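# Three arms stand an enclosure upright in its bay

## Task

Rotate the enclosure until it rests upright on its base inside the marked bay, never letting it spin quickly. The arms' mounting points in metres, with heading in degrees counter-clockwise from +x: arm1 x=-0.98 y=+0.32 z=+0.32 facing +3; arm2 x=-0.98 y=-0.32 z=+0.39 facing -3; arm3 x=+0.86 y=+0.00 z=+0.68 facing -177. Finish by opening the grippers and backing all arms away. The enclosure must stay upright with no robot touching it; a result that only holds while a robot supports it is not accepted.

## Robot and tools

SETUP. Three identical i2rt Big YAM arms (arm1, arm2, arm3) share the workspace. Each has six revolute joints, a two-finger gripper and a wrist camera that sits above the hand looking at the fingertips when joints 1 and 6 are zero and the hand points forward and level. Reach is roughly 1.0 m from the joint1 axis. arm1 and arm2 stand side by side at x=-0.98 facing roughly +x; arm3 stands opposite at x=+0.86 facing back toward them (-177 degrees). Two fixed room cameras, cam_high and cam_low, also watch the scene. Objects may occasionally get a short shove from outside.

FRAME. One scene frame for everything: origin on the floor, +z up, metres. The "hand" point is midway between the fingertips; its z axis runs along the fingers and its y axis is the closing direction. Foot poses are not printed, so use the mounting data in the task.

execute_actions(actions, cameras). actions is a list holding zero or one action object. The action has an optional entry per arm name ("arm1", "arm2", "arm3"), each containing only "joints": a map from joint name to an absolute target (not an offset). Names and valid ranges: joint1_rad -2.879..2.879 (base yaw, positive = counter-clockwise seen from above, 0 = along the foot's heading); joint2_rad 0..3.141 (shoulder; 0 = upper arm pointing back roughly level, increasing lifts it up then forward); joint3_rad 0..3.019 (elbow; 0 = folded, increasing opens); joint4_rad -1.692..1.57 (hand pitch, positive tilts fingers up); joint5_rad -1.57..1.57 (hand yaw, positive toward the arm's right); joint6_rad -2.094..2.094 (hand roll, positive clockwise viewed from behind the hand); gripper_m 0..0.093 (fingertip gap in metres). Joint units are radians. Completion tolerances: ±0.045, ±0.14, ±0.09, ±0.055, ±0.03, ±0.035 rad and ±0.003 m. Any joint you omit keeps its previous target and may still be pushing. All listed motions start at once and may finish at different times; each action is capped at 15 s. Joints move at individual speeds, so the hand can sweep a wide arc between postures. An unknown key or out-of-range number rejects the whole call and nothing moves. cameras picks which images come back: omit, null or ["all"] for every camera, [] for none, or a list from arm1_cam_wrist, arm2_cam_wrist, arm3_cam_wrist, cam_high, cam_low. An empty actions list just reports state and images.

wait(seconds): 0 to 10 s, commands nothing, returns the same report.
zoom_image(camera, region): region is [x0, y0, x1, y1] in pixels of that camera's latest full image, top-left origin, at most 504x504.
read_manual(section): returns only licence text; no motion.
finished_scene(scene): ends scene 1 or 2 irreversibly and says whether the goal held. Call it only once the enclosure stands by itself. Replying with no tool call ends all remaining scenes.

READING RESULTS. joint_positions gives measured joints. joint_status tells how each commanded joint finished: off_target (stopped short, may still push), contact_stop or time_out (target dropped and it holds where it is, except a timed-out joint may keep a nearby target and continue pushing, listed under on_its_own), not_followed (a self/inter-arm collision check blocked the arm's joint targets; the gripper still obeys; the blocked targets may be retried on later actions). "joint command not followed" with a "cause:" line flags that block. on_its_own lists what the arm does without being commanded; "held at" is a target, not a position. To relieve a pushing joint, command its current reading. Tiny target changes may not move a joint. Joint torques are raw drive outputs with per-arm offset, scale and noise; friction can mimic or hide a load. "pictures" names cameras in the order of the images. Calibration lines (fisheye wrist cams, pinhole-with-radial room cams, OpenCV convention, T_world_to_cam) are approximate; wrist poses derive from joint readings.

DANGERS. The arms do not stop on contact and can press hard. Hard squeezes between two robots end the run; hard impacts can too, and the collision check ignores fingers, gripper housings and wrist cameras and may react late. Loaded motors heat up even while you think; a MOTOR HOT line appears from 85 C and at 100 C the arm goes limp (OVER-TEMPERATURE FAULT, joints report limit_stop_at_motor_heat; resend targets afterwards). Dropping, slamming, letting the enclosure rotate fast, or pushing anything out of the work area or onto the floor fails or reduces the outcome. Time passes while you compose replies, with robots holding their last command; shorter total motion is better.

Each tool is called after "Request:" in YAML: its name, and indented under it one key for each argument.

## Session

Request:
execute_actions:
  actions: []

Scene clock: 0.00 s.
Joint torques (N m, as the arm reports them, + toward a larger angle): no reading
Motor temperatures (°C, as the motors report them): arm1=[28 27 28 26 27 26] | arm2=[24 26 25 27 28 27] | arm3=[24 26 25 25 25 24]
arm1.joint_positions: joint1_rad=-0.013 joint2_rad=+0.602 joint3_rad=+1.321 joint4_rad=-1.387 joint5_rad=-0.027 joint6_rad=-0.217 gripper_m=+0.094
arm1.joint_status: not commanded
arm1.hand: x=-0.7578 y=+0.3285 z=+0.8249 quat_wxyz=(-0.442, +0.118, -0.889, +0.024) (m; scene frame)
arm2.joint_positions: joint1_rad=+0.257 joint2_rad=+0.457 joint3_rad=+1.370 joint4_rad=-1.386 joint5_rad=-0.123 joint6_rad=+0.400 gripper_m=+0.094
arm2.joint_status: not commanded
arm2.hand: x=-0.8233 y=-0.2725 z=+0.9409 quat_wxyz=(-0.476, -0.053, -0.852, -0.211) (m; scene frame)
arm3.joint_positions: joint1_rad=+0.284 joint2_rad=+0.542 joint3_rad=+1.428 joint4_rad=-1.402 joint5_rad=+0.193 joint6_rad=+0.390 gripper_m=+0.094
arm3.joint_status: not commanded
arm3.hand: x=+0.6758 y=-0.0226 z=+1.2423 quat_wxyz=(-0.103, -0.859, +0.076, +0.496) (m; scene frame)
pictures: arm1_cam_wrist, arm2_cam_wrist, arm3_cam_wrist, cam_high, cam_low
camera_calibration (this result's frames):
arm1_cam_wrist: T_world_to_cam=[[0.174943, -0.972117, 0.156154, 0.319234], [-0.935846, -0.213459, -0.280407, -0.399245], [0.30592, -0.0970812, -0.947095, 1.16806], [0, 0, 0, 1]] pos_world=[-0.786813, 0.338507, 0.944463]
arm2_cam_wrist: T_world_to_cam=[[0.102339, -0.903248, -0.416736, 0.230734], [-0.932431, 0.0588454, -0.356523, -0.415001], [0.346552, 0.425064, -0.836195, 1.3114], [0, 0, 0, 1]] pos_world=[-0.865041, -0.324597, 1.04478]
arm3_cam_wrist: T_world_to_cam=[[0.025716, 0.968601, -0.247288, 0.308774], [0.905024, -0.127622, -0.405765, -0.104946], [-0.424583, -0.213367, -0.879888, 1.50273], [0, 0, 0, 1]] pos_world=[0.725074, 0.00816198, 1.35601]
Images, in order (width x height): arm1_cam_wrist 504x504, arm2_cam_wrist 504x504, arm3_cam_wrist 504x504, cam_high 672x504, cam_low 672x504.

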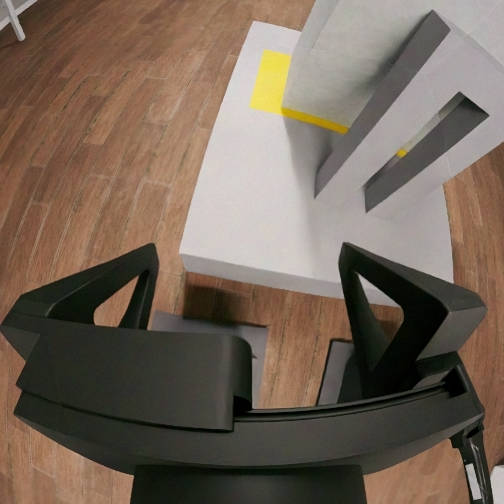

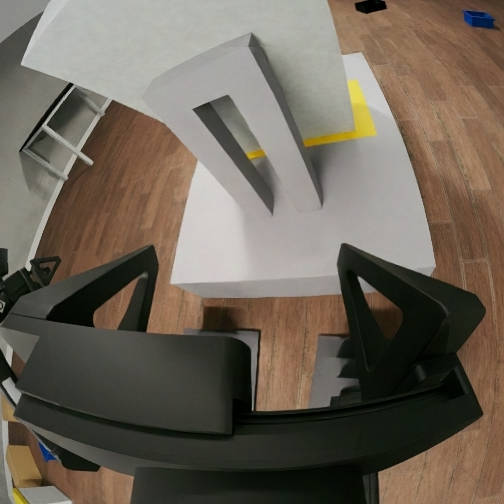

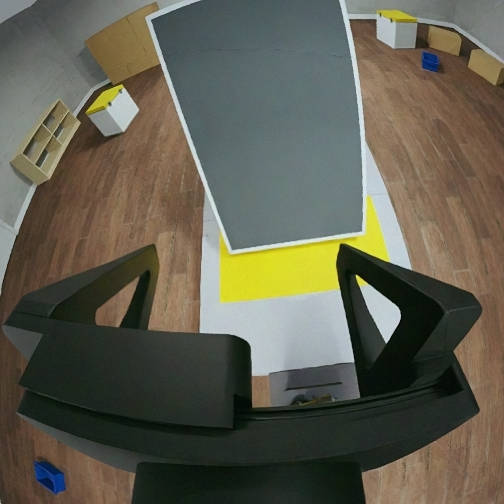

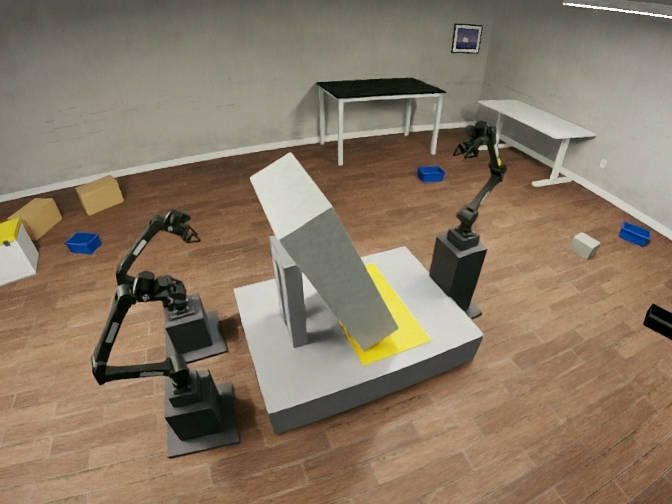

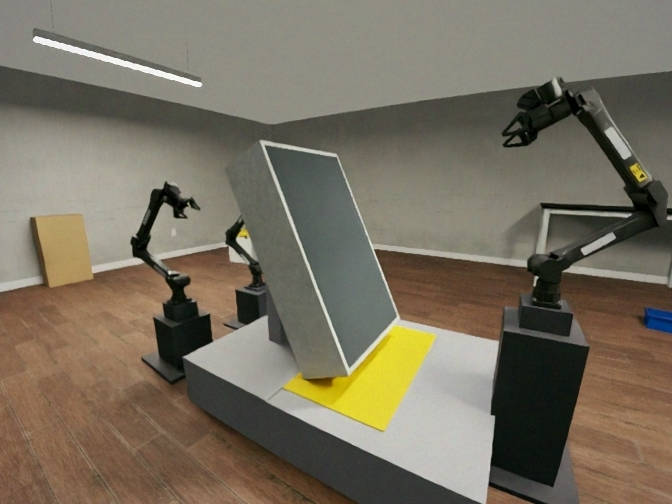

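Request:
execute_actions:
  actions:
    - {"arm1":{"joints":{"joint1_rad":-0.19,"joint2_rad":1.25,"joint3_rad":1.37,"joint4_rad":0.33,"joint5_rad":0,"joint6_rad":0,"gripper_m":0}},"arm2":{"joints":{"joint1_rad":0.19,"joint2_rad":1.25,"joint3_rad":1.25,"joint4_rad":0.48,"joint5_rad":0,"joint6_rad":0,"gripper_m":0}},"arm3":{"joints":{"joint1_rad":-0.05,"joint2_rad":1.89,"joint3_rad":1.53,"joint4_rad":0.38,"joint5_rad":0,"joint6_rad":0,"gripper_m":0}}}
  cameras: ["cam_high"]

Request:
execute_actions:
  actions:
    - {"arm1":{"joints":{"joint2_rad":1.36,"joint3_rad":1.44}},"arm2":{"joints":{"joint2_rad":1.35,"joint3_rad":1.3}}}
  cameras: []

Request:
execute_actions:
  actions:
    - {"arm1":{"joints":{"joint2_rad":1.45,"joint3_rad":1.54}},"arm2":{"joints":{"joint2_rad":1.43,"joint3_rad":1.39}}}
  cameras: []

Request:
execute_actions:
  actions:
    - {"arm1":{"joints":{"joint2_rad":1.54,"joint3_rad":1.65}},"arm2":{"joints":{"joint2_rad":1.51,"joint3_rad":1.49}}}
  cameras: []

Request:
execute_actions:
  actions:
    - {"arm1":{"joints":{"joint2_rad":1.63,"joint3_rad":1.77}},"arm2":{"joints":{"joint2_rad":1.59,"joint3_rad":1.6}}}

Scene clock: 2.43 s.
Joint torques (N m, as the arm reports them, + toward a larger angle): arm1=[  0.95 -11.96  10.28   2.13  -0.04   0.26] | arm2=[ -0.88 -14.14  11.11   2.24   0.1   -0.01] | arm3=[ -0.64 -16.57   9.04   2.19  -0.08  -0.13]
Motor temperatures (°C, as the motors report them): arm1=[28 27 29 26 27 26] | arm2=[24 26 26 27 28 27] | arm3=[24 26 26 25 25 24]
arm1.joint_positions: joint1_rad=-0.181 joint2_rad=+1.241 joint3_rad=+1.350 joint4_rad=+0.315 joint5_rad=-0.002 joint6_rad=-0.013 gripper_m=+0.001
arm1.joint_status: all done
arm1.hand: x=-0.4255 y=+0.2400 z=+0.9821 quat_wxyz=(-0.841, -0.035, -0.536, +0.058) (m; scene frame)
arm2.joint_positions: joint1_rad=+0.195 joint2_rad=+1.264 joint3_rad=+1.240 joint4_rad=+0.459 joint5_rad=-0.002 joint6_rad=+0.009 gripper_m=+0.000
arm2.joint_status: all done
arm2.hand: x=-0.4070 y=-0.2423 z=+0.9936 quat_wxyz=(-0.838, +0.033, -0.541, -0.070) (m; scene frame)
arm3.joint_positions: joint1_rad=-0.043 joint2_rad=+1.909 joint3_rad=+1.511 joint4_rad=+0.359 joint5_rad=+0.002 joint6_rad=+0.017 gripper_m=+0.001
arm3.joint_status: all done
arm3.hand: x=+0.0531 y=+0.0000 z=+0.9870 quat_wxyz=(-0.011, -0.722, +0.009, +0.692) (m; scene frame)
pictures: cam_high
Images, in order (width x height): cam_high 672x504.

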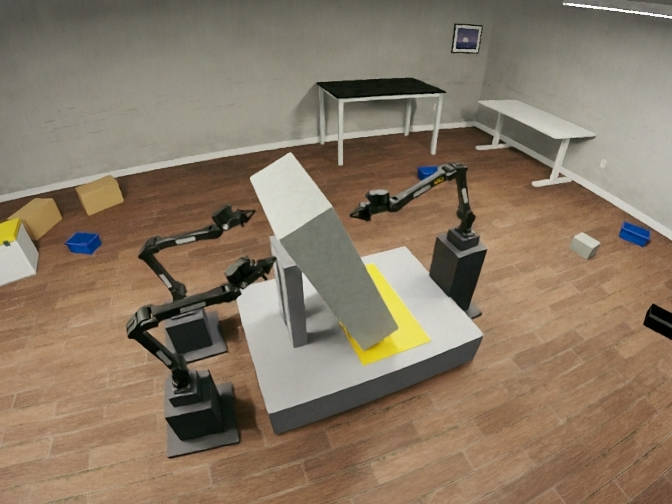

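Scene clock: 3.43 s.
Joint torques (N m, as the arm reports them, + toward a larger angle): arm1=[  0.98 -15.22  11.44   2.2   -0.05   0.25] | arm2=[ -0.87 -14.79  14.84   2.07   0.11  -0.01] | arm3=[ -0.36 -16.72   9.08   2.26  -0.11  -0.12]
Motor temperatures (°C, as the motors report them): arm1=[28 27 29 26 27 27] | arm2=[24 26 26 27 28 27] | arm3=[24 26 26 25 25 24]
arm1.joint_positions: joint1_rad=-0.181 joint2_rad=+1.360 joint3_rad=+1.407 joint4_rad=+0.321 joint5_rad=-0.002 joint6_rad=-0.013 gripper_m=+0.001
arm1.joint_status: all done
arm1.hand: x=-0.3728 y=+0.2333 z=+0.9503 quat_wxyz=(-0.826, -0.037, -0.560, +0.057) (m; scene frame)
arm2.joint_positions: joint1_rad=+0.195 joint2_rad=+1.359 joint3_rad=+1.243 joint4_rad=+0.465 joint5_rad=-0.002 joint6_rad=+0.009 gripper_m=+0.000
arm2.joint_status: all done
arm2.hand: x=-0.3661 y=-0.2355 z=+0.9417 quat_wxyz=(-0.814, +0.035, -0.576, -0.069) (m; scene frame)
arm3.joint_positions: joint1_rad=-0.043 joint2_rad=+1.909 joint3_rad=+1.511 joint4_rad=+0.359 joint5_rad=+0.002 joint6_rad=+0.017 gripper_m=+0.001
arm3.joint_status: not commanded
arm3.hand: x=+0.0531 y=+0.0000 z=+0.9870 quat_wxyz=(-0.011, -0.722, +0.009, +0.692) (m; scene frame)
pictures: none
No camera images: the call's "cameras" was empty. Leave "cameras" out to get every camera's image.

Scene clock: 4.27 s.
Joint torques (N m, as the arm reports them, + toward a larger angle): arm1=[  0.76 -15.17  11.64   2.05  -0.01   0.27] | arm2=[ -0.81 -14.23  15.5    2.18   0.1   -0.01] | arm3=[ -0.63 -16.64   8.83   2.26  -0.1   -0.14]
Motor temperatures (°C, as the motors report them): arm1=[28 27 29 26 27 27] | arm2=[24 26 26 27 28 27] | arm3=[24 26 26 25 25 24]
arm1.joint_positions: joint1_rad=-0.181 joint2_rad=+1.432 joint3_rad=+1.499 joint4_rad=+0.321 joint5_rad=-0.002 joint6_rad=-0.013 gripper_m=+0.001
arm1.joint_status: all done
arm1.hand: x=-0.3478 y=+0.2299 z=+0.9631 quat_wxyz=(-0.832, -0.036, -0.551, +0.057) (m; scene frame)
arm2.joint_positions: joint1_rad=+0.195 joint2_rad=+1.422 joint3_rad=+1.325 joint4_rad=+0.465 joint5_rad=-0.002 joint6_rad=+0.009 gripper_m=+0.000
arm2.joint_status: all done
arm2.hand: x=-0.3427 y=-0.2322 z=+0.9530 quat_wxyz=(-0.819, +0.035, -0.568, -0.069) (m; scene frame)
arm3.joint_positions: joint1_rad=-0.043 joint2_rad=+1.909 joint3_rad=+1.511 joint4_rad=+0.359 joint5_rad=+0.002 joint6_rad=+0.017 gripper_m=+0.001
arm3.joint_status: not commanded
arm3.hand: x=+0.0531 y=+0.0000 z=+0.9870 quat_wxyz=(-0.011, -0.722, +0.009, +0.692) (m; scene frame)
pictures: none
No camera images: the call's "cameras" was empty. Leave "cameras" out to get every camera's image.

Scene clock: 5.03 s.
Joint torques (N m, as the arm reports them, + toward a larger angle): arm1=[  1.38 -11.76  15.16   1.95  -0.01   0.25] | arm2=[ -1.23 -15.18  16.21   2.01   0.05  -0.01] | arm3=[ -0.07 -16.68   8.78   2.5   -0.12  -0.17]
Motor temperatures (°C, as the motors report them): arm1=[28 27 30 26 27 27] | arm2=[24 26 27 27 28 27] | arm3=[24 26 26 25 25 24]
arm1.joint_positions: joint1_rad=-0.181 joint2_rad=+1.476 joint3_rad=+1.564 joint4_rad=+0.322 joint5_rad=-0.002 joint6_rad=-0.013 gripper_m=+0.001
arm1.joint_status: all done
arm1.hand: x=-0.3339 y=+0.2280 z=+0.9751 quat_wxyz=(-0.838, -0.035, -0.542, +0.057) (m; scene frame)
arm2.joint_positions: joint1_rad=+0.195 joint2_rad=+1.494 joint3_rad=+1.416 joint4_rad=+0.469 joint5_rad=-0.002 joint6_rad=+0.009 gripper_m=+0.000
arm2.joint_status: all done
arm2.hand: x=-0.3168 y=-0.2285 z=+0.9633 quat_wxyz=(-0.825, +0.034, -0.559, -0.069) (m; scene frame)
arm3.joint_positions: joint1_rad=-0.043 joint2_rad=+1.909 joint3_rad=+1.511 joint4_rad=+0.359 joint5_rad=+0.002 joint6_rad=+0.017 gripper_m=+0.001
arm3.joint_status: not commanded
arm3.hand: x=+0.0531 y=+0.0000 z=+0.9870 quat_wxyz=(-0.011, -0.722, +0.009, +0.692) (m; scene frame)
pictures: none
No camera images: the call's "cameras" was empty. Leave "cameras" out to get every camera's image.

Scene clock: 6.03 s.
Joint torques (N m, as the arm reports them, + toward a larger angle): arm1=[  0.19 -17.96  12.24   1.82  -0.06   0.25] | arm2=[ -0.65 -17.21  15.85   1.94  -0.08   0.  ] | arm3=[ -0.34 -17.23   8.74   2.4   -0.1   -0.11]
Motor temperatures (°C, as the motors report them): arm1=[28 27 30 26 27 27] | arm2=[24 26 27 27 28 27] | arm3=[24 26 27 25 25 24]
arm1.joint_positions: joint1_rad=-0.180 joint2_rad=+1.606 joint3_rad=+1.725 joint4_rad=+0.322 joint5_rad=-0.001 joint6_rad=-0.013 gripper_m=+0.001
arm1.joint_status: all done
arm1.hand: x=-0.2890 y=+0.2223 z=+0.9865 quat_wxyz=(-0.846, -0.035, -0.529, +0.058) (m; scene frame)
arm2.joint_positions: joint1_rad=+0.194 joint2_rad=+1.585 joint3_rad=+1.531 joint4_rad=+0.469 joint5_rad=+0.002 joint6_rad=+0.009 gripper_m=+0.000
arm2.joint_status: all done
arm2.hand: x=-0.2838 y=-0.2252 z=+0.9722 quat_wxyz=(-0.832, +0.031, -0.550, -0.068) (m; scene frame)
arm3.joint_positions: joint1_rad=-0.043 joint2_rad=+1.909 joint3_rad=+1.511 joint4_rad=+0.359 joint5_rad=+0.002 joint6_rad=+0.017 gripper_m=+0.001
arm3.joint_status: not commanded
arm3.hand: x=+0.0531 y=+0.0000 z=+0.9870 quat_wxyz=(-0.011, -0.722, +0.009, +0.692) (m; scene frame)
pictures: arm1_cam_wrist, arm2_cam_wrist, arm3_cam_wrist, cam_high, cam_low
camera_calibration (this result's frames):
arm1_cam_wrist: T_world_to_cam=[[-0.149147, -0.988798, -0.00588667, 0.178613], [-0.166464, 0.0309762, -0.985561, 0.925745], [0.974703, -0.146013, -0.169219, 0.604206], [0, 0, 0, 1]] pos_world=[-0.408178, 0.236158, 1.01567]
arm2_cam_wrist: T_world_to_cam=[[0.148734, -0.988314, -0.0333759, -0.147429], [-0.233705, -0.00233569, -0.972305, 0.879622], [0.960864, 0.152415, -0.231321, 0.655381], [0, 0, 0, 1]] pos_world=[-0.402232, -0.243542, 1.00194]
arm3_cam_wrist: T_world_to_cam=[[-0.00192431, 0.999787, -0.0205485, 0.0174458], [0.60993, -0.0151103, -0.792311, 0.755116], [-0.792453, -0.0140578, -0.609771, 0.771449], [0, 0, 0, 1]] pos_world=[0.150803, 0.00481286, 1.06905]
Images, in order (width x height): arm1_cam_wrist 504x504, arm2_cam_wrist 504x504, arm3_cam_wrist 504x504, cam_high 672x504, cam_low 672x504.

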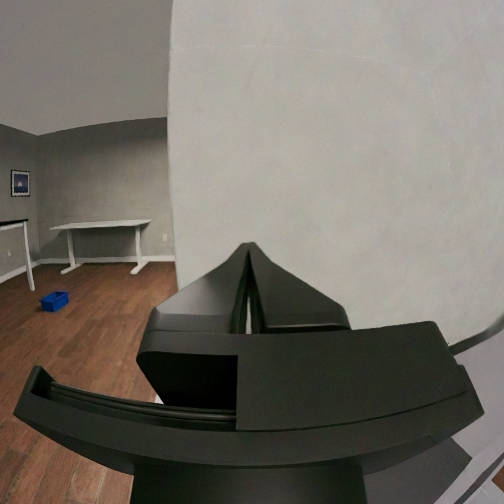

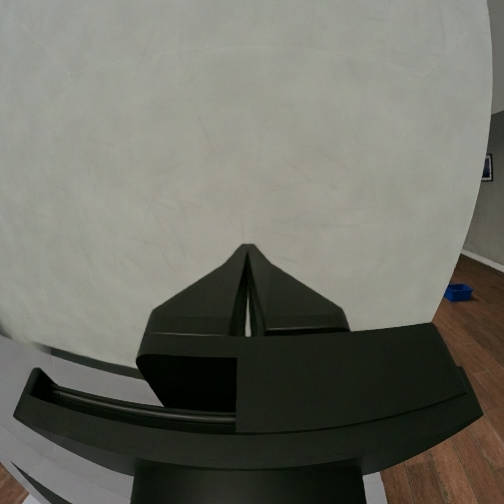

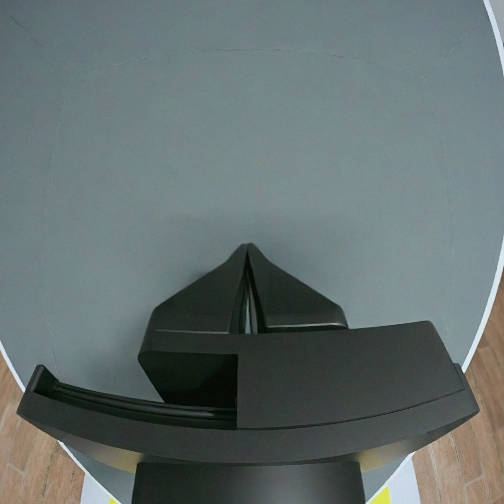

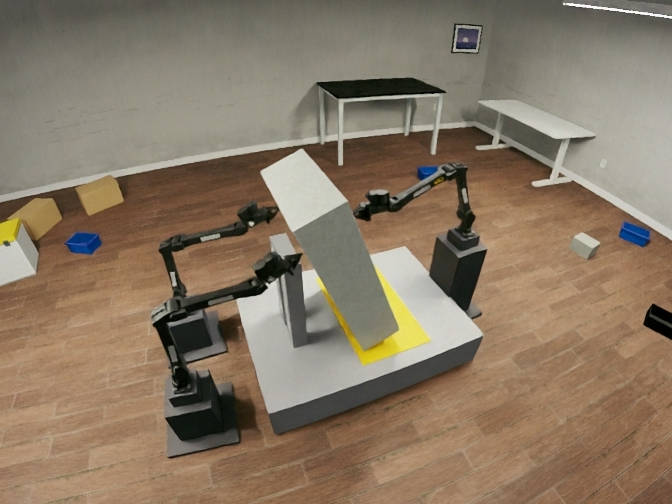

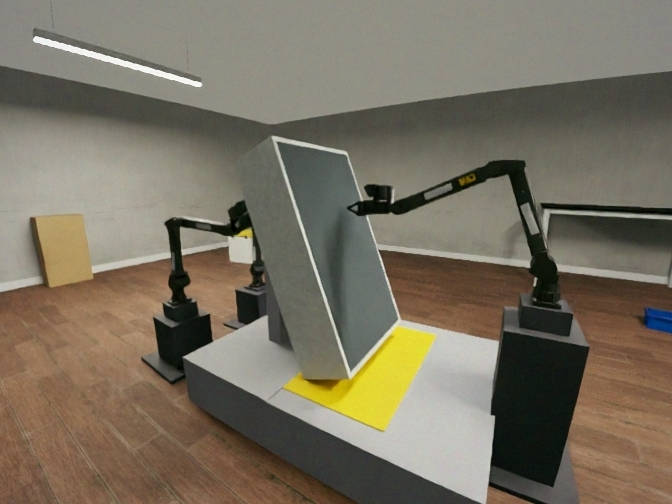

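Request:
execute_actions:
  actions:
    - {"arm1":{"joints":{"joint2_rad":1.71,"joint3_rad":1.87}},"arm2":{"joints":{"joint2_rad":1.66,"joint3_rad":1.69}}}
  cameras: []

Request:
execute_actions:
  actions:
    - {"arm1":{"joints":{"joint2_rad":1.78,"joint3_rad":1.97}},"arm2":{"joints":{"joint2_rad":1.73,"joint3_rad":1.78}}}
  cameras: ["cam_low"]

Request:
execute_actions:
  actions:
    - {"arm1":{"joints":{"joint2_rad":1.87,"joint3_rad":2.1,"joint4_rad":0.27}},"arm2":{"joints":{"joint2_rad":1.81,"joint3_rad":1.89,"joint4_rad":0.44}},"arm3":{"joints":{"joint2_rad":1.85,"joint3_rad":1.44,"joint4_rad":0.4}}}
  cameras: []

Request:
execute_actions:
  actions:
    - {"arm1":{"joints":{"joint2_rad":1.97,"joint3_rad":2.25,"joint4_rad":0.22}},"arm2":{"joints":{"joint2_rad":1.89,"joint3_rad":2.01,"joint4_rad":0.4}},"arm3":{"joints":{"joint2_rad":1.8,"joint3_rad":1.36,"joint4_rad":0.43}}}
  cameras: ["cam_high","cam_low"]

Scene clock: 8.20 s.
Joint torques (N m, as the arm reports them, + toward a larger angle): arm1=[  1.17 -19.33  12.18   1.88  -0.02   0.24] | arm2=[ -0.63 -17.56  16.02   1.92  -0.09  -0.01] | arm3=[ -0.06 -17.08   8.94   2.13  -0.13  -0.11]
Motor temperatures (°C, as the motors report them): arm1=[28 27 30 26 27 27] | arm2=[24 26 28 27 28 27] | arm3=[24 27 27 25 25 24]
arm1.joint_positions: joint1_rad=-0.180 joint2_rad=+1.685 joint3_rad=+1.823 joint4_rad=+0.322 joint5_rad=-0.001 joint6_rad=-0.013 gripper_m=+0.001
arm1.joint_status: all done
arm1.hand: x=-0.2631 y=+0.2189 z=+0.9912 quat_wxyz=(-0.851, -0.035, -0.521, +0.058) (m; scene frame)
arm2.joint_positions: joint1_rad=+0.194 joint2_rad=+1.650 joint3_rad=+1.618 joint4_rad=+0.469 joint5_rad=+0.002 joint6_rad=+0.009 gripper_m=+0.000
arm2.joint_status: all done
arm2.hand: x=-0.2618 y=-0.2221 z=+0.9806 quat_wxyz=(-0.838, +0.031, -0.540, -0.069) (m; scene frame)
arm3.joint_positions: joint1_rad=-0.043 joint2_rad=+1.909 joint3_rad=+1.511 joint4_rad=+0.359 joint5_rad=+0.002 joint6_rad=+0.017 gripper_m=+0.001
arm3.joint_status: not commanded
arm3.hand: x=+0.0531 y=+0.0000 z=+0.9870 quat_wxyz=(-0.011, -0.722, +0.009, +0.692) (m; scene frame)
pictures: none
No camera images: the call's "cameras" was empty. Leave "cameras" out to get every camera's image.

Scene clock: 9.70 s.
Joint torques (N m, as the arm reports them, + toward a larger angle): arm1=[  0.76 -20.22  12.23   1.86  -0.05   0.22] | arm2=[ -0.66 -19.2   15.87   1.81  -0.09   0.  ] | arm3=[ -0.22 -16.12   9.06   2.03  -0.1   -0.13]
Motor temperatures (°C, as the motors report them): arm1=[28 27 31 26 27 27] | arm2=[24 26 28 27 28 27] | arm3=[24 27 27 25 25 24]
arm1.joint_positions: joint1_rad=-0.180 joint2_rad=+1.754 joint3_rad=+1.923 joint4_rad=+0.322 joint5_rad=-0.002 joint6_rad=-0.013 gripper_m=+0.001
arm1.joint_status: all done
arm1.hand: x=-0.2435 y=+0.2163 z=+1.0011 quat_wxyz=(-0.859, -0.034, -0.508, +0.059) (m; scene frame)
arm2.joint_positions: joint1_rad=+0.194 joint2_rad=+1.721 joint3_rad=+1.711 joint4_rad=+0.469 joint5_rad=+0.002 joint6_rad=+0.009 gripper_m=+0.000
arm2.joint_status: all done
arm2.hand: x=-0.2376 y=-0.2186 z=+0.9851 quat_wxyz=(-0.844, +0.030, -0.531, -0.069) (m; scene frame)
arm3.joint_positions: joint1_rad=-0.043 joint2_rad=+1.898 joint3_rad=+1.507 joint4_rad=+0.363 joint5_rad=+0.002 joint6_rad=+0.016 gripper_m=+0.001
arm3.joint_status: not commanded
arm3.hand: x=+0.0557 y=+0.0001 z=+0.9943 quat_wxyz=(-0.010, -0.718, +0.008, +0.696) (m; scene frame)
pictures: cam_low
Images, in order (width x height): cam_low 672x504.

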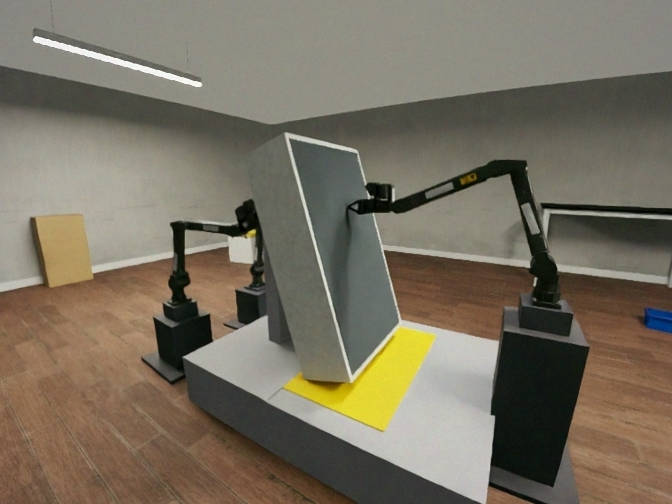

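Scene clock: 10.57 s.
Joint torques (N m, as the arm reports them, + toward a larger angle): arm1=[  0.86 -21.41  11.92   1.31  -0.1    0.24] | arm2=[ -0.61 -20.73  15.97   1.07  -0.1    0.  ] | arm3=[ -0.53 -13.14   8.63   2.29  -0.08  -0.14]
Motor temperatures (°C, as the motors report them): arm1=[28 27 31 26 27 27] | arm2=[24 27 29 27 28 27] | arm3=[24 27 27 25 25 24]
arm1.joint_positions: joint1_rad=-0.180 joint2_rad=+1.841 joint3_rad=+2.054 joint4_rad=+0.280 joint5_rad=-0.001 joint6_rad=-0.013 gripper_m=+0.001
arm1.joint_status: all done
arm1.hand: x=-0.2165 y=+0.2126 z=+1.0054 quat_wxyz=(-0.859, -0.034, -0.507, +0.059) (m; scene frame)
arm2.joint_positions: joint1_rad=+0.194 joint2_rad=+1.802 joint3_rad=+1.819 joint4_rad=+0.449 joint5_rad=+0.002 joint6_rad=+0.009 gripper_m=+0.000
arm2.joint_status: all done
arm2.hand: x=-0.2099 y=-0.2145 z=+0.9857 quat_wxyz=(-0.846, +0.030, -0.528, -0.069) (m; scene frame)
arm3.joint_positions: joint1_rad=-0.043 joint2_rad=+1.840 joint3_rad=+1.427 joint4_rad=+0.384 joint5_rad=+0.002 joint6_rad=+0.016 gripper_m=+0.001
arm3.joint_status: all done
arm3.hand: x=+0.0789 y=+0.0002 z=+0.9967 quat_wxyz=(-0.011, -0.719, +0.008, +0.695) (m; scene frame)
pictures: none
No camera images: the call's "cameras" was empty. Leave "cameras" out to get every camera's image.

Scene clock: 11.60 s.
Joint torques (N m, as the arm reports them, + toward a larger angle): arm1=[  1.38 -22.62  12.13   1.32  -0.07   0.22] | arm2=[ -0.53 -21.33  15.92   1.06  -0.09   0.  ] | arm3=[ -0.4  -12.11   9.39   2.09  -0.12  -0.15]
Motor temperatures (°C, as the motors report them): arm1=[28 27 31 26 27 27] | arm2=[24 27 29 27 28 27] | arm3=[24 27 27 25 25 24]
arm1.joint_positions: joint1_rad=-0.180 joint2_rad=+1.941 joint3_rad=+2.203 joint4_rad=+0.229 joint5_rad=+0.000 joint6_rad=-0.013 gripper_m=+0.001
arm1.joint_status: all done
arm1.hand: x=-0.1870 y=+0.2083 z=+1.0048 quat_wxyz=(-0.859, -0.034, -0.508, +0.059) (m; scene frame)
arm2.joint_positions: joint1_rad=+0.194 joint2_rad=+1.881 joint3_rad=+1.938 joint4_rad=+0.409 joint5_rad=+0.002 joint6_rad=+0.009 gripper_m=+0.000
arm2.joint_status: all done
arm2.hand: x=-0.1832 y=-0.2106 z=+0.9875 quat_wxyz=(-0.846, +0.030, -0.528, -0.069) (m; scene frame)
arm3.joint_positions: joint1_rad=-0.043 joint2_rad=+1.777 joint3_rad=+1.331 joint4_rad=+0.414 joint5_rad=+0.002 joint6_rad=+0.016 gripper_m=+0.001
arm3.joint_status: all done
arm3.hand: x=+0.1061 y=+0.0003 z=+0.9940 quat_wxyz=(-0.010, -0.720, +0.008, +0.694) (m; scene frame)
pictures: cam_high, cam_low
Images, in order (width x height): cam_high 672x504, cam_low 672x504.

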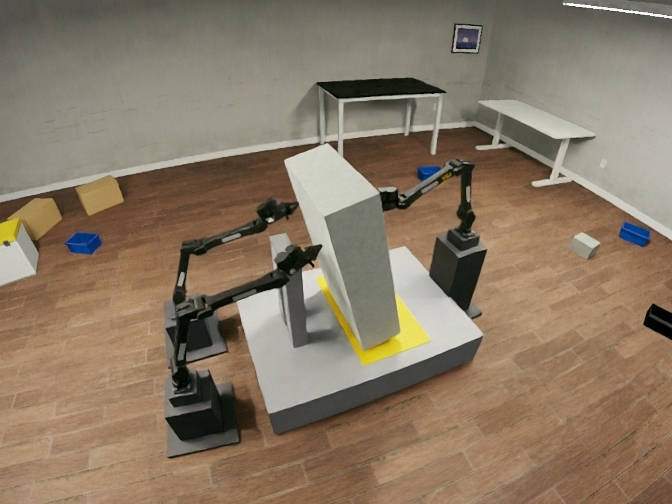

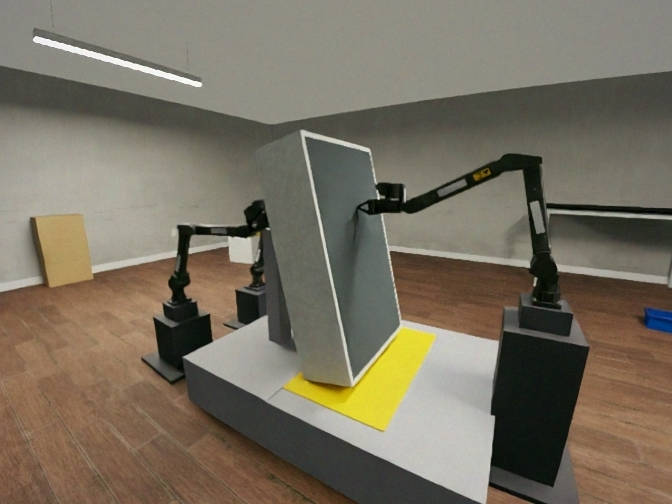

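Request:
execute_actions:
  actions:
    - {"arm1":{"joints":{"joint2_rad":2.07,"joint3_rad":2.4,"joint4_rad":0.17}},"arm2":{"joints":{"joint2_rad":1.97,"joint3_rad":2.13,"joint4_rad":0.36}},"arm3":{"joints":{"joint2_rad":1.75,"joint3_rad":1.28,"joint4_rad":0.46}}}
  cameras: []

Request:
execute_actions:
  actions:
    - {"arm3":{"joints":{"joint2_rad":1.7,"joint3_rad":1.2,"joint4_rad":0.49}}}
  cameras: []

Request:
execute_actions:
  actions:
    - {"arm3":{"joints":{"joint2_rad":1.65,"joint3_rad":1.12,"joint4_rad":0.52}}}
  cameras: []

Request:
execute_actions:
  actions:
    - {"arm3":{"joints":{"joint2_rad":1.61,"joint3_rad":1.04,"joint4_rad":0.55}}}
  cameras: []

Request:
execute_actions:
  actions:
    - {"arm3":{"joints":{"joint2_rad":1.57,"joint3_rad":0.98}}}
  cameras: []

Request:
execute_actions:
  actions:
    - {"arm3":{"joints":{"joint2_rad":1.53,"joint3_rad":0.92}}}
  cameras: ["cam_high","cam_low"]

Scene clock: 13.13 s.
Joint torques (N m, as the arm reports them, + toward a larger angle): arm1=[  0.37 -24.63  11.9    1.3   -0.1    0.24] | arm2=[ -0.43 -22.29  15.96   1.06  -0.08   0.  ] | arm3=[ -0.59 -10.66   9.81   2.22  -0.09  -0.11]
Motor temperatures (°C, as the motors report them): arm1=[28 27 31 26 27 27] | arm2=[24 27 29 27 28 27] | arm3=[24 27 28 25 25 24]
arm1.joint_positions: joint1_rad=-0.180 joint2_rad=+2.045 joint3_rad=+2.355 joint4_rad=+0.178 joint5_rad=+0.000 joint6_rad=-0.013 gripper_m=+0.001
arm1.joint_status: all done
arm1.hand: x=-0.1589 y=+0.2046 z=+0.9994 quat_wxyz=(-0.858, -0.034, -0.509, +0.059) (m; scene frame)
arm2.joint_positions: joint1_rad=+0.194 joint2_rad=+1.960 joint3_rad=+2.058 joint4_rad=+0.369 joint5_rad=+0.002 joint6_rad=+0.009 gripper_m=+0.000
arm2.joint_status: all done
arm2.hand: x=-0.1584 y=-0.2069 z=+0.9877 quat_wxyz=(-0.846, +0.030, -0.527, -0.069) (m; scene frame)
arm3.joint_positions: joint1_rad=-0.043 joint2_rad=+1.719 joint3_rad=+1.241 joint4_rad=+0.440 joint5_rad=+0.002 joint6_rad=+0.016 gripper_m=+0.001
arm3.joint_status: all done
arm3.hand: x=+0.1327 y=+0.0006 z=+0.9897 quat_wxyz=(-0.010, -0.722, +0.008, +0.692) (m; scene frame)
pictures: none
No camera images: the call's "cameras" was empty. Leave "cameras" out to get every camera's image.

Scene clock: 14.17 s.
Joint torques (N m, as the arm reports them, + toward a larger angle): arm1=[  0.94 -24.75  11.87   1.3   -0.09   0.27] | arm2=[ -0.41 -22.26  15.92   1.06  -0.1   -0.01] | arm3=[-0.39 -9.07 10.76  2.28 -0.07 -0.06]
Motor temperatures (°C, as the motors report them): arm1=[28 27 32 26 27 27] | arm2=[24 27 30 27 28 27] | arm3=[24 27 28 25 25 24]
arm1.joint_positions: joint1_rad=-0.180 joint2_rad=+2.045 joint3_rad=+2.355 joint4_rad=+0.178 joint5_rad=+0.000 joint6_rad=-0.013 gripper_m=+0.001
arm1.joint_status: not commanded
arm1.hand: x=-0.1589 y=+0.2046 z=+0.9994 quat_wxyz=(-0.858, -0.034, -0.509, +0.059) (m; scene frame)
arm2.joint_positions: joint1_rad=+0.194 joint2_rad=+1.960 joint3_rad=+2.058 joint4_rad=+0.369 joint5_rad=+0.002 joint6_rad=+0.009 gripper_m=+0.000
arm2.joint_status: not commanded
arm2.hand: x=-0.1584 y=-0.2069 z=+0.9877 quat_wxyz=(-0.846, +0.030, -0.527, -0.069) (m; scene frame)
arm3.joint_positions: joint1_rad=-0.044 joint2_rad=+1.654 joint3_rad=+1.140 joint4_rad=+0.471 joint5_rad=+0.002 joint6_rad=+0.016 gripper_m=+0.001
arm3.joint_status: all done
arm3.hand: x=+0.1632 y=+0.0013 z=+0.9839 quat_wxyz=(-0.010, -0.723, +0.009, +0.690) (m; scene frame)
pictures: none
No camera images: the call's "cameras" was empty. Leave "cameras" out to get every camera's image.

Scene clock: 15.20 s.
Joint torques (N m, as the arm reports them, + toward a larger angle): arm1=[  0.86 -24.44  11.75   1.4   -0.11   0.26] | arm2=[ -0.58 -22.65  15.96   1.07  -0.1   -0.01] | arm3=[-0.71 -5.85 12.28  2.47 -0.08 -0.09]
Motor temperatures (°C, as the motors report them): arm1=[28 27 32 26 27 27] | arm2=[24 27 30 27 28 27] | arm3=[24 27 28 25 25 24]
arm1.joint_positions: joint1_rad=-0.180 joint2_rad=+2.045 joint3_rad=+2.355 joint4_rad=+0.178 joint5_rad=+0.000 joint6_rad=-0.013 gripper_m=+0.001
arm1.joint_status: not commanded
arm1.hand: x=-0.1589 y=+0.2046 z=+0.9994 quat_wxyz=(-0.858, -0.034, -0.509, +0.059) (m; scene frame)
arm2.joint_positions: joint1_rad=+0.194 joint2_rad=+1.960 joint3_rad=+2.058 joint4_rad=+0.369 joint5_rad=+0.002 joint6_rad=+0.009 gripper_m=+0.000
arm2.joint_status: not commanded
arm2.hand: x=-0.1584 y=-0.2069 z=+0.9877 quat_wxyz=(-0.846, +0.030, -0.527, -0.069) (m; scene frame)
arm3.joint_positions: joint1_rad=-0.045 joint2_rad=+1.586 joint3_rad=+1.038 joint4_rad=+0.496 joint5_rad=+0.002 joint6_rad=+0.016 gripper_m=+0.001
arm3.joint_status: all done
arm3.hand: x=+0.1954 y=+0.0018 z=+0.9767 quat_wxyz=(-0.010, -0.726, +0.009, +0.687) (m; scene frame)
pictures: none
No camera images: the call's "cameras" was empty. Leave "cameras" out to get every camera's image.

Scene clock: 16.27 s.
Joint torques (N m, as the arm reports them, + toward a larger angle): arm1=[  0.94 -24.88  11.74   1.4   -0.09   0.24] | arm2=[ -0.32 -22.42  15.92   1.04  -0.09  -0.01] | arm3=[-0.11 -3.37 13.17  2.68 -0.1  -0.14]
Motor temperatures (°C, as the motors report them): arm1=[28 28 32 26 27 27] | arm2=[24 27 30 27 28 27] | arm3=[24 27 28 25 25 24]
arm1.joint_positions: joint1_rad=-0.180 joint2_rad=+2.045 joint3_rad=+2.355 joint4_rad=+0.178 joint5_rad=+0.000 joint6_rad=-0.013 gripper_m=+0.001
arm1.joint_status: not commanded
arm1.hand: x=-0.1589 y=+0.2046 z=+0.9994 quat_wxyz=(-0.858, -0.034, -0.509, +0.059) (m; scene frame)
arm2.joint_positions: joint1_rad=+0.194 joint2_rad=+1.960 joint3_rad=+2.058 joint4_rad=+0.369 joint5_rad=+0.002 joint6_rad=+0.009 gripper_m=+0.000
arm2.joint_status: not commanded
arm2.hand: x=-0.1584 y=-0.2069 z=+0.9877 quat_wxyz=(-0.846, +0.030, -0.527, -0.069) (m; scene frame)
arm3.joint_positions: joint1_rad=-0.045 joint2_rad=+1.525 joint3_rad=+0.942 joint4_rad=+0.524 joint5_rad=+0.002 joint6_rad=+0.016 gripper_m=+0.001
arm3.joint_status: joint3_rad off_target (ended at +0.943, target +1.040); the others done
arm3.hand: x=+0.2258 y=+0.0023 z=+0.9678 quat_wxyz=(-0.009, -0.729, +0.009, +0.685) (m; scene frame)
pictures: none
No camera images: the call's "cameras" was empty. Leave "cameras" out to get every camera's image.

Scene clock: 17.30 s.
Joint torques (N m, as the arm reports them, + toward a larger angle): arm1=[  0.95 -24.86  11.75   1.26  -0.09   0.29] | arm2=[ -0.34 -22.43  15.99   1.07  -0.1    0.  ] | arm3=[-0.34 -4.13 13.36  2.31 -0.12 -0.11]
Motor temperatures (°C, as the motors report them): arm1=[28 28 32 26 27 27] | arm2=[24 27 30 27 28 27] | arm3=[24 27 29 25 25 24]
arm1.joint_positions: joint1_rad=-0.180 joint2_rad=+2.045 joint3_rad=+2.355 joint4_rad=+0.178 joint5_rad=+0.000 joint6_rad=-0.013 gripper_m=+0.001
arm1.joint_status: not commanded
arm1.hand: x=-0.1589 y=+0.2046 z=+0.9994 quat_wxyz=(-0.858, -0.034, -0.509, +0.059) (m; scene frame)
arm2.joint_positions: joint1_rad=+0.194 joint2_rad=+1.960 joint3_rad=+2.058 joint4_rad=+0.369 joint5_rad=+0.002 joint6_rad=+0.009 gripper_m=+0.000
arm2.joint_status: not commanded
arm2.hand: x=-0.1584 y=-0.2069 z=+0.9877 quat_wxyz=(-0.846, +0.030, -0.527, -0.069) (m; scene frame)
arm3.joint_positions: joint1_rad=-0.046 joint2_rad=+1.474 joint3_rad=+0.874 joint4_rad=+0.526 joint5_rad=+0.002 joint6_rad=+0.016 gripper_m=+0.001
arm3.joint_status: joint3_rad off_target (ended at +0.874, target +0.980); the others done
arm3.hand: x=+0.2492 y=+0.0028 z=+0.9607 quat_wxyz=(-0.009, -0.734, +0.009, +0.679) (m; scene frame)
pictures: none
No camera images: the call's "cameras" was empty. Leave "cameras" out to get every camera's image.

Scene clock: 18.37 s.
Joint torques (N m, as the arm reports them, + toward a larger angle): arm1=[  1.02 -24.84  11.75   1.32  -0.13   0.24] | arm2=[ -0.44 -22.27  15.95   1.11  -0.09  -0.01] | arm3=[ 0.47 -2.46 13.01  1.69 -0.12 -0.12]
Motor temperatures (°C, as the motors report them): arm1=[28 28 32 26 27 27] | arm2=[24 27 30 27 28 27] | arm3=[24 27 29 25 25 24]
arm1.joint_positions: joint1_rad=-0.180 joint2_rad=+2.045 joint3_rad=+2.355 joint4_rad=+0.178 joint5_rad=+0.000 joint6_rad=-0.013 gripper_m=+0.001
arm1.joint_status: not commanded
arm1.hand: x=-0.1589 y=+0.2046 z=+0.9994 quat_wxyz=(-0.858, -0.034, -0.509, +0.059) (m; scene frame)
arm2.joint_positions: joint1_rad=+0.194 joint2_rad=+1.960 joint3_rad=+2.058 joint4_rad=+0.369 joint5_rad=+0.002 joint6_rad=+0.009 gripper_m=+0.000
arm2.joint_status: not commanded
arm2.hand: x=-0.1584 y=-0.2069 z=+0.9877 quat_wxyz=(-0.846, +0.030, -0.527, -0.069) (m; scene frame)
arm3.joint_positions: joint1_rad=-0.047 joint2_rad=+1.438 joint3_rad=+0.819 joint4_rad=+0.542 joint5_rad=+0.003 joint6_rad=+0.016 gripper_m=+0.001
arm3.joint_status: joint3_rad off_target (ended at +0.819, target +0.920); the others done
arm3.hand: x=+0.2674 y=+0.0033 z=+0.9547 quat_wxyz=(-0.009, -0.735, +0.010, +0.678) (m; scene frame)
pictures: cam_high, cam_low
Images, in order (width x height): cam_high 672x504, cam_low 672x504.

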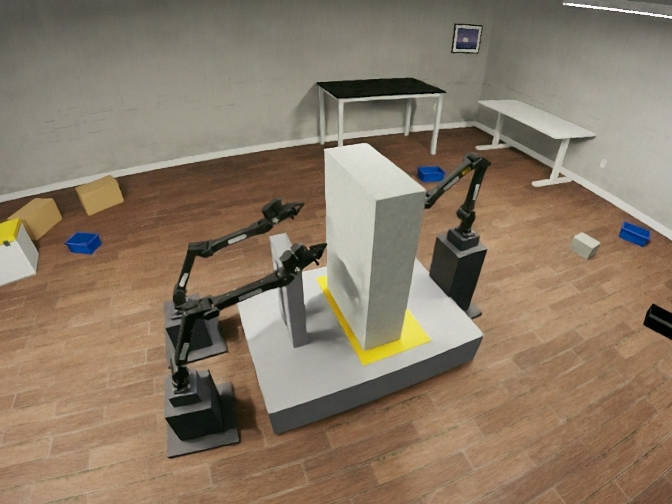

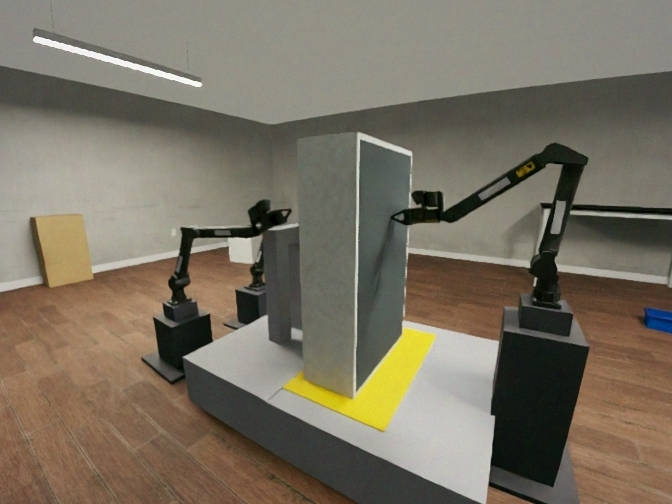

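Request:
execute_actions:
  actions:
    - {"arm3":{"joints":{"joint2_rad":1.48,"joint3_rad":0.85}}}
  cameras: []

Request:
execute_actions:
  actions:
    - {"arm3":{"joints":{"joint2_rad":1.1,"joint3_rad":0.7}},"arm1":{"joints":{"joint2_rad":1.2,"joint3_rad":1.4}},"arm2":{"joints":{"joint2_rad":1.2,"joint3_rad":1.4}}}
  cameras: []

Request:
finished_scene:
  scene: 2

Scene clock: 19.23 s.
Joint torques (N m, as the arm reports them, + toward a larger angle): arm1=[  1.25 -25.02  11.81   1.41  -0.13   0.2 ] | arm2=[ -0.41 -22.34  15.97   1.1   -0.09   0.  ] | arm3=[ 0.01 -5.79  9.2   2.03 -0.07 -0.09]
Motor temperatures (°C, as the motors report them): arm1=[28 28 32 26 27 27] | arm2=[24 27 30 27 28 27] | arm3=[24 27 29 25 25 24]
arm1.joint_positions: joint1_rad=-0.180 joint2_rad=+2.045 joint3_rad=+2.355 joint4_rad=+0.178 joint5_rad=+0.000 joint6_rad=-0.013 gripper_m=+0.001
arm1.joint_status: not commanded
arm1.hand: x=-0.1589 y=+0.2046 z=+0.9994 quat_wxyz=(-0.858, -0.034, -0.509, +0.059) (m; scene frame)
arm2.joint_positions: joint1_rad=+0.194 joint2_rad=+1.960 joint3_rad=+2.058 joint4_rad=+0.369 joint5_rad=+0.002 joint6_rad=+0.009 gripper_m=+0.000
arm2.joint_status: not commanded
arm2.hand: x=-0.1584 y=-0.2069 z=+0.9877 quat_wxyz=(-0.846, +0.030, -0.527, -0.069) (m; scene frame)
arm3.joint_positions: joint1_rad=-0.047 joint2_rad=+1.436 joint3_rad=+0.815 joint4_rad=+0.542 joint5_rad=+0.003 joint6_rad=+0.016 gripper_m=+0.001
arm3.joint_status: all done
arm3.hand: x=+0.2686 y=+0.0033 z=+0.9533 quat_wxyz=(-0.009, -0.736, +0.010, +0.677) (m; scene frame)
pictures: none
No camera images: the call's "cameras" was empty. Leave "cameras" out to get every camera's image.

Scene clock: 21.17 s.
Joint torques (N m, as the arm reports them, + toward a larger angle): arm1=[  1.42 -12.47   9.82   1.71  -0.08   0.26] | arm2=[ -0.66 -12.13  10.08   1.22  -0.1    0.  ] | arm3=[-1.29 -4.78  8.38  1.96 -0.16 -0.09]
Motor temperatures (°C, as the motors report them): arm1=[28 28 32 26 27 27] | arm2=[24 27 30 27 28 27] | arm3=[24 26 29 25 25 24]
arm1.joint_positions: joint1_rad=-0.180 joint2_rad=+1.206 joint3_rad=+1.389 joint4_rad=+0.173 joint5_rad=+0.000 joint6_rad=-0.013 gripper_m=+0.001
arm1.joint_status: all done
arm1.hand: x=-0.4364 y=+0.2413 z=+0.9919 quat_wxyz=(-0.823, -0.038, -0.565, +0.056) (m; scene frame)
arm2.joint_positions: joint1_rad=+0.194 joint2_rad=+1.202 joint3_rad=+1.401 joint4_rad=+0.364 joint5_rad=+0.002 joint6_rad=+0.009 gripper_m=+0.000
arm2.joint_status: all done
arm2.hand: x=-0.4513 y=-0.2518 z=+1.1027 quat_wxyz=(-0.871, +0.027, -0.486, -0.071) (m; scene frame)
arm3.joint_positions: joint1_rad=-0.047 joint2_rad=+1.095 joint3_rad=+0.691 joint4_rad=+0.543 joint5_rad=+0.002 joint6_rad=+0.016 gripper_m=+0.001
arm3.joint_status: all done
arm3.hand: x=+0.3586 y=+0.0045 z=+1.0623 quat_wxyz=(-0.009, -0.658, +0.010, +0.753) (m; scene frame)
pictures: none
No camera images: the call's "cameras" was empty. Leave "cameras" out to get every camera's image.

The scene is finished: the task was done.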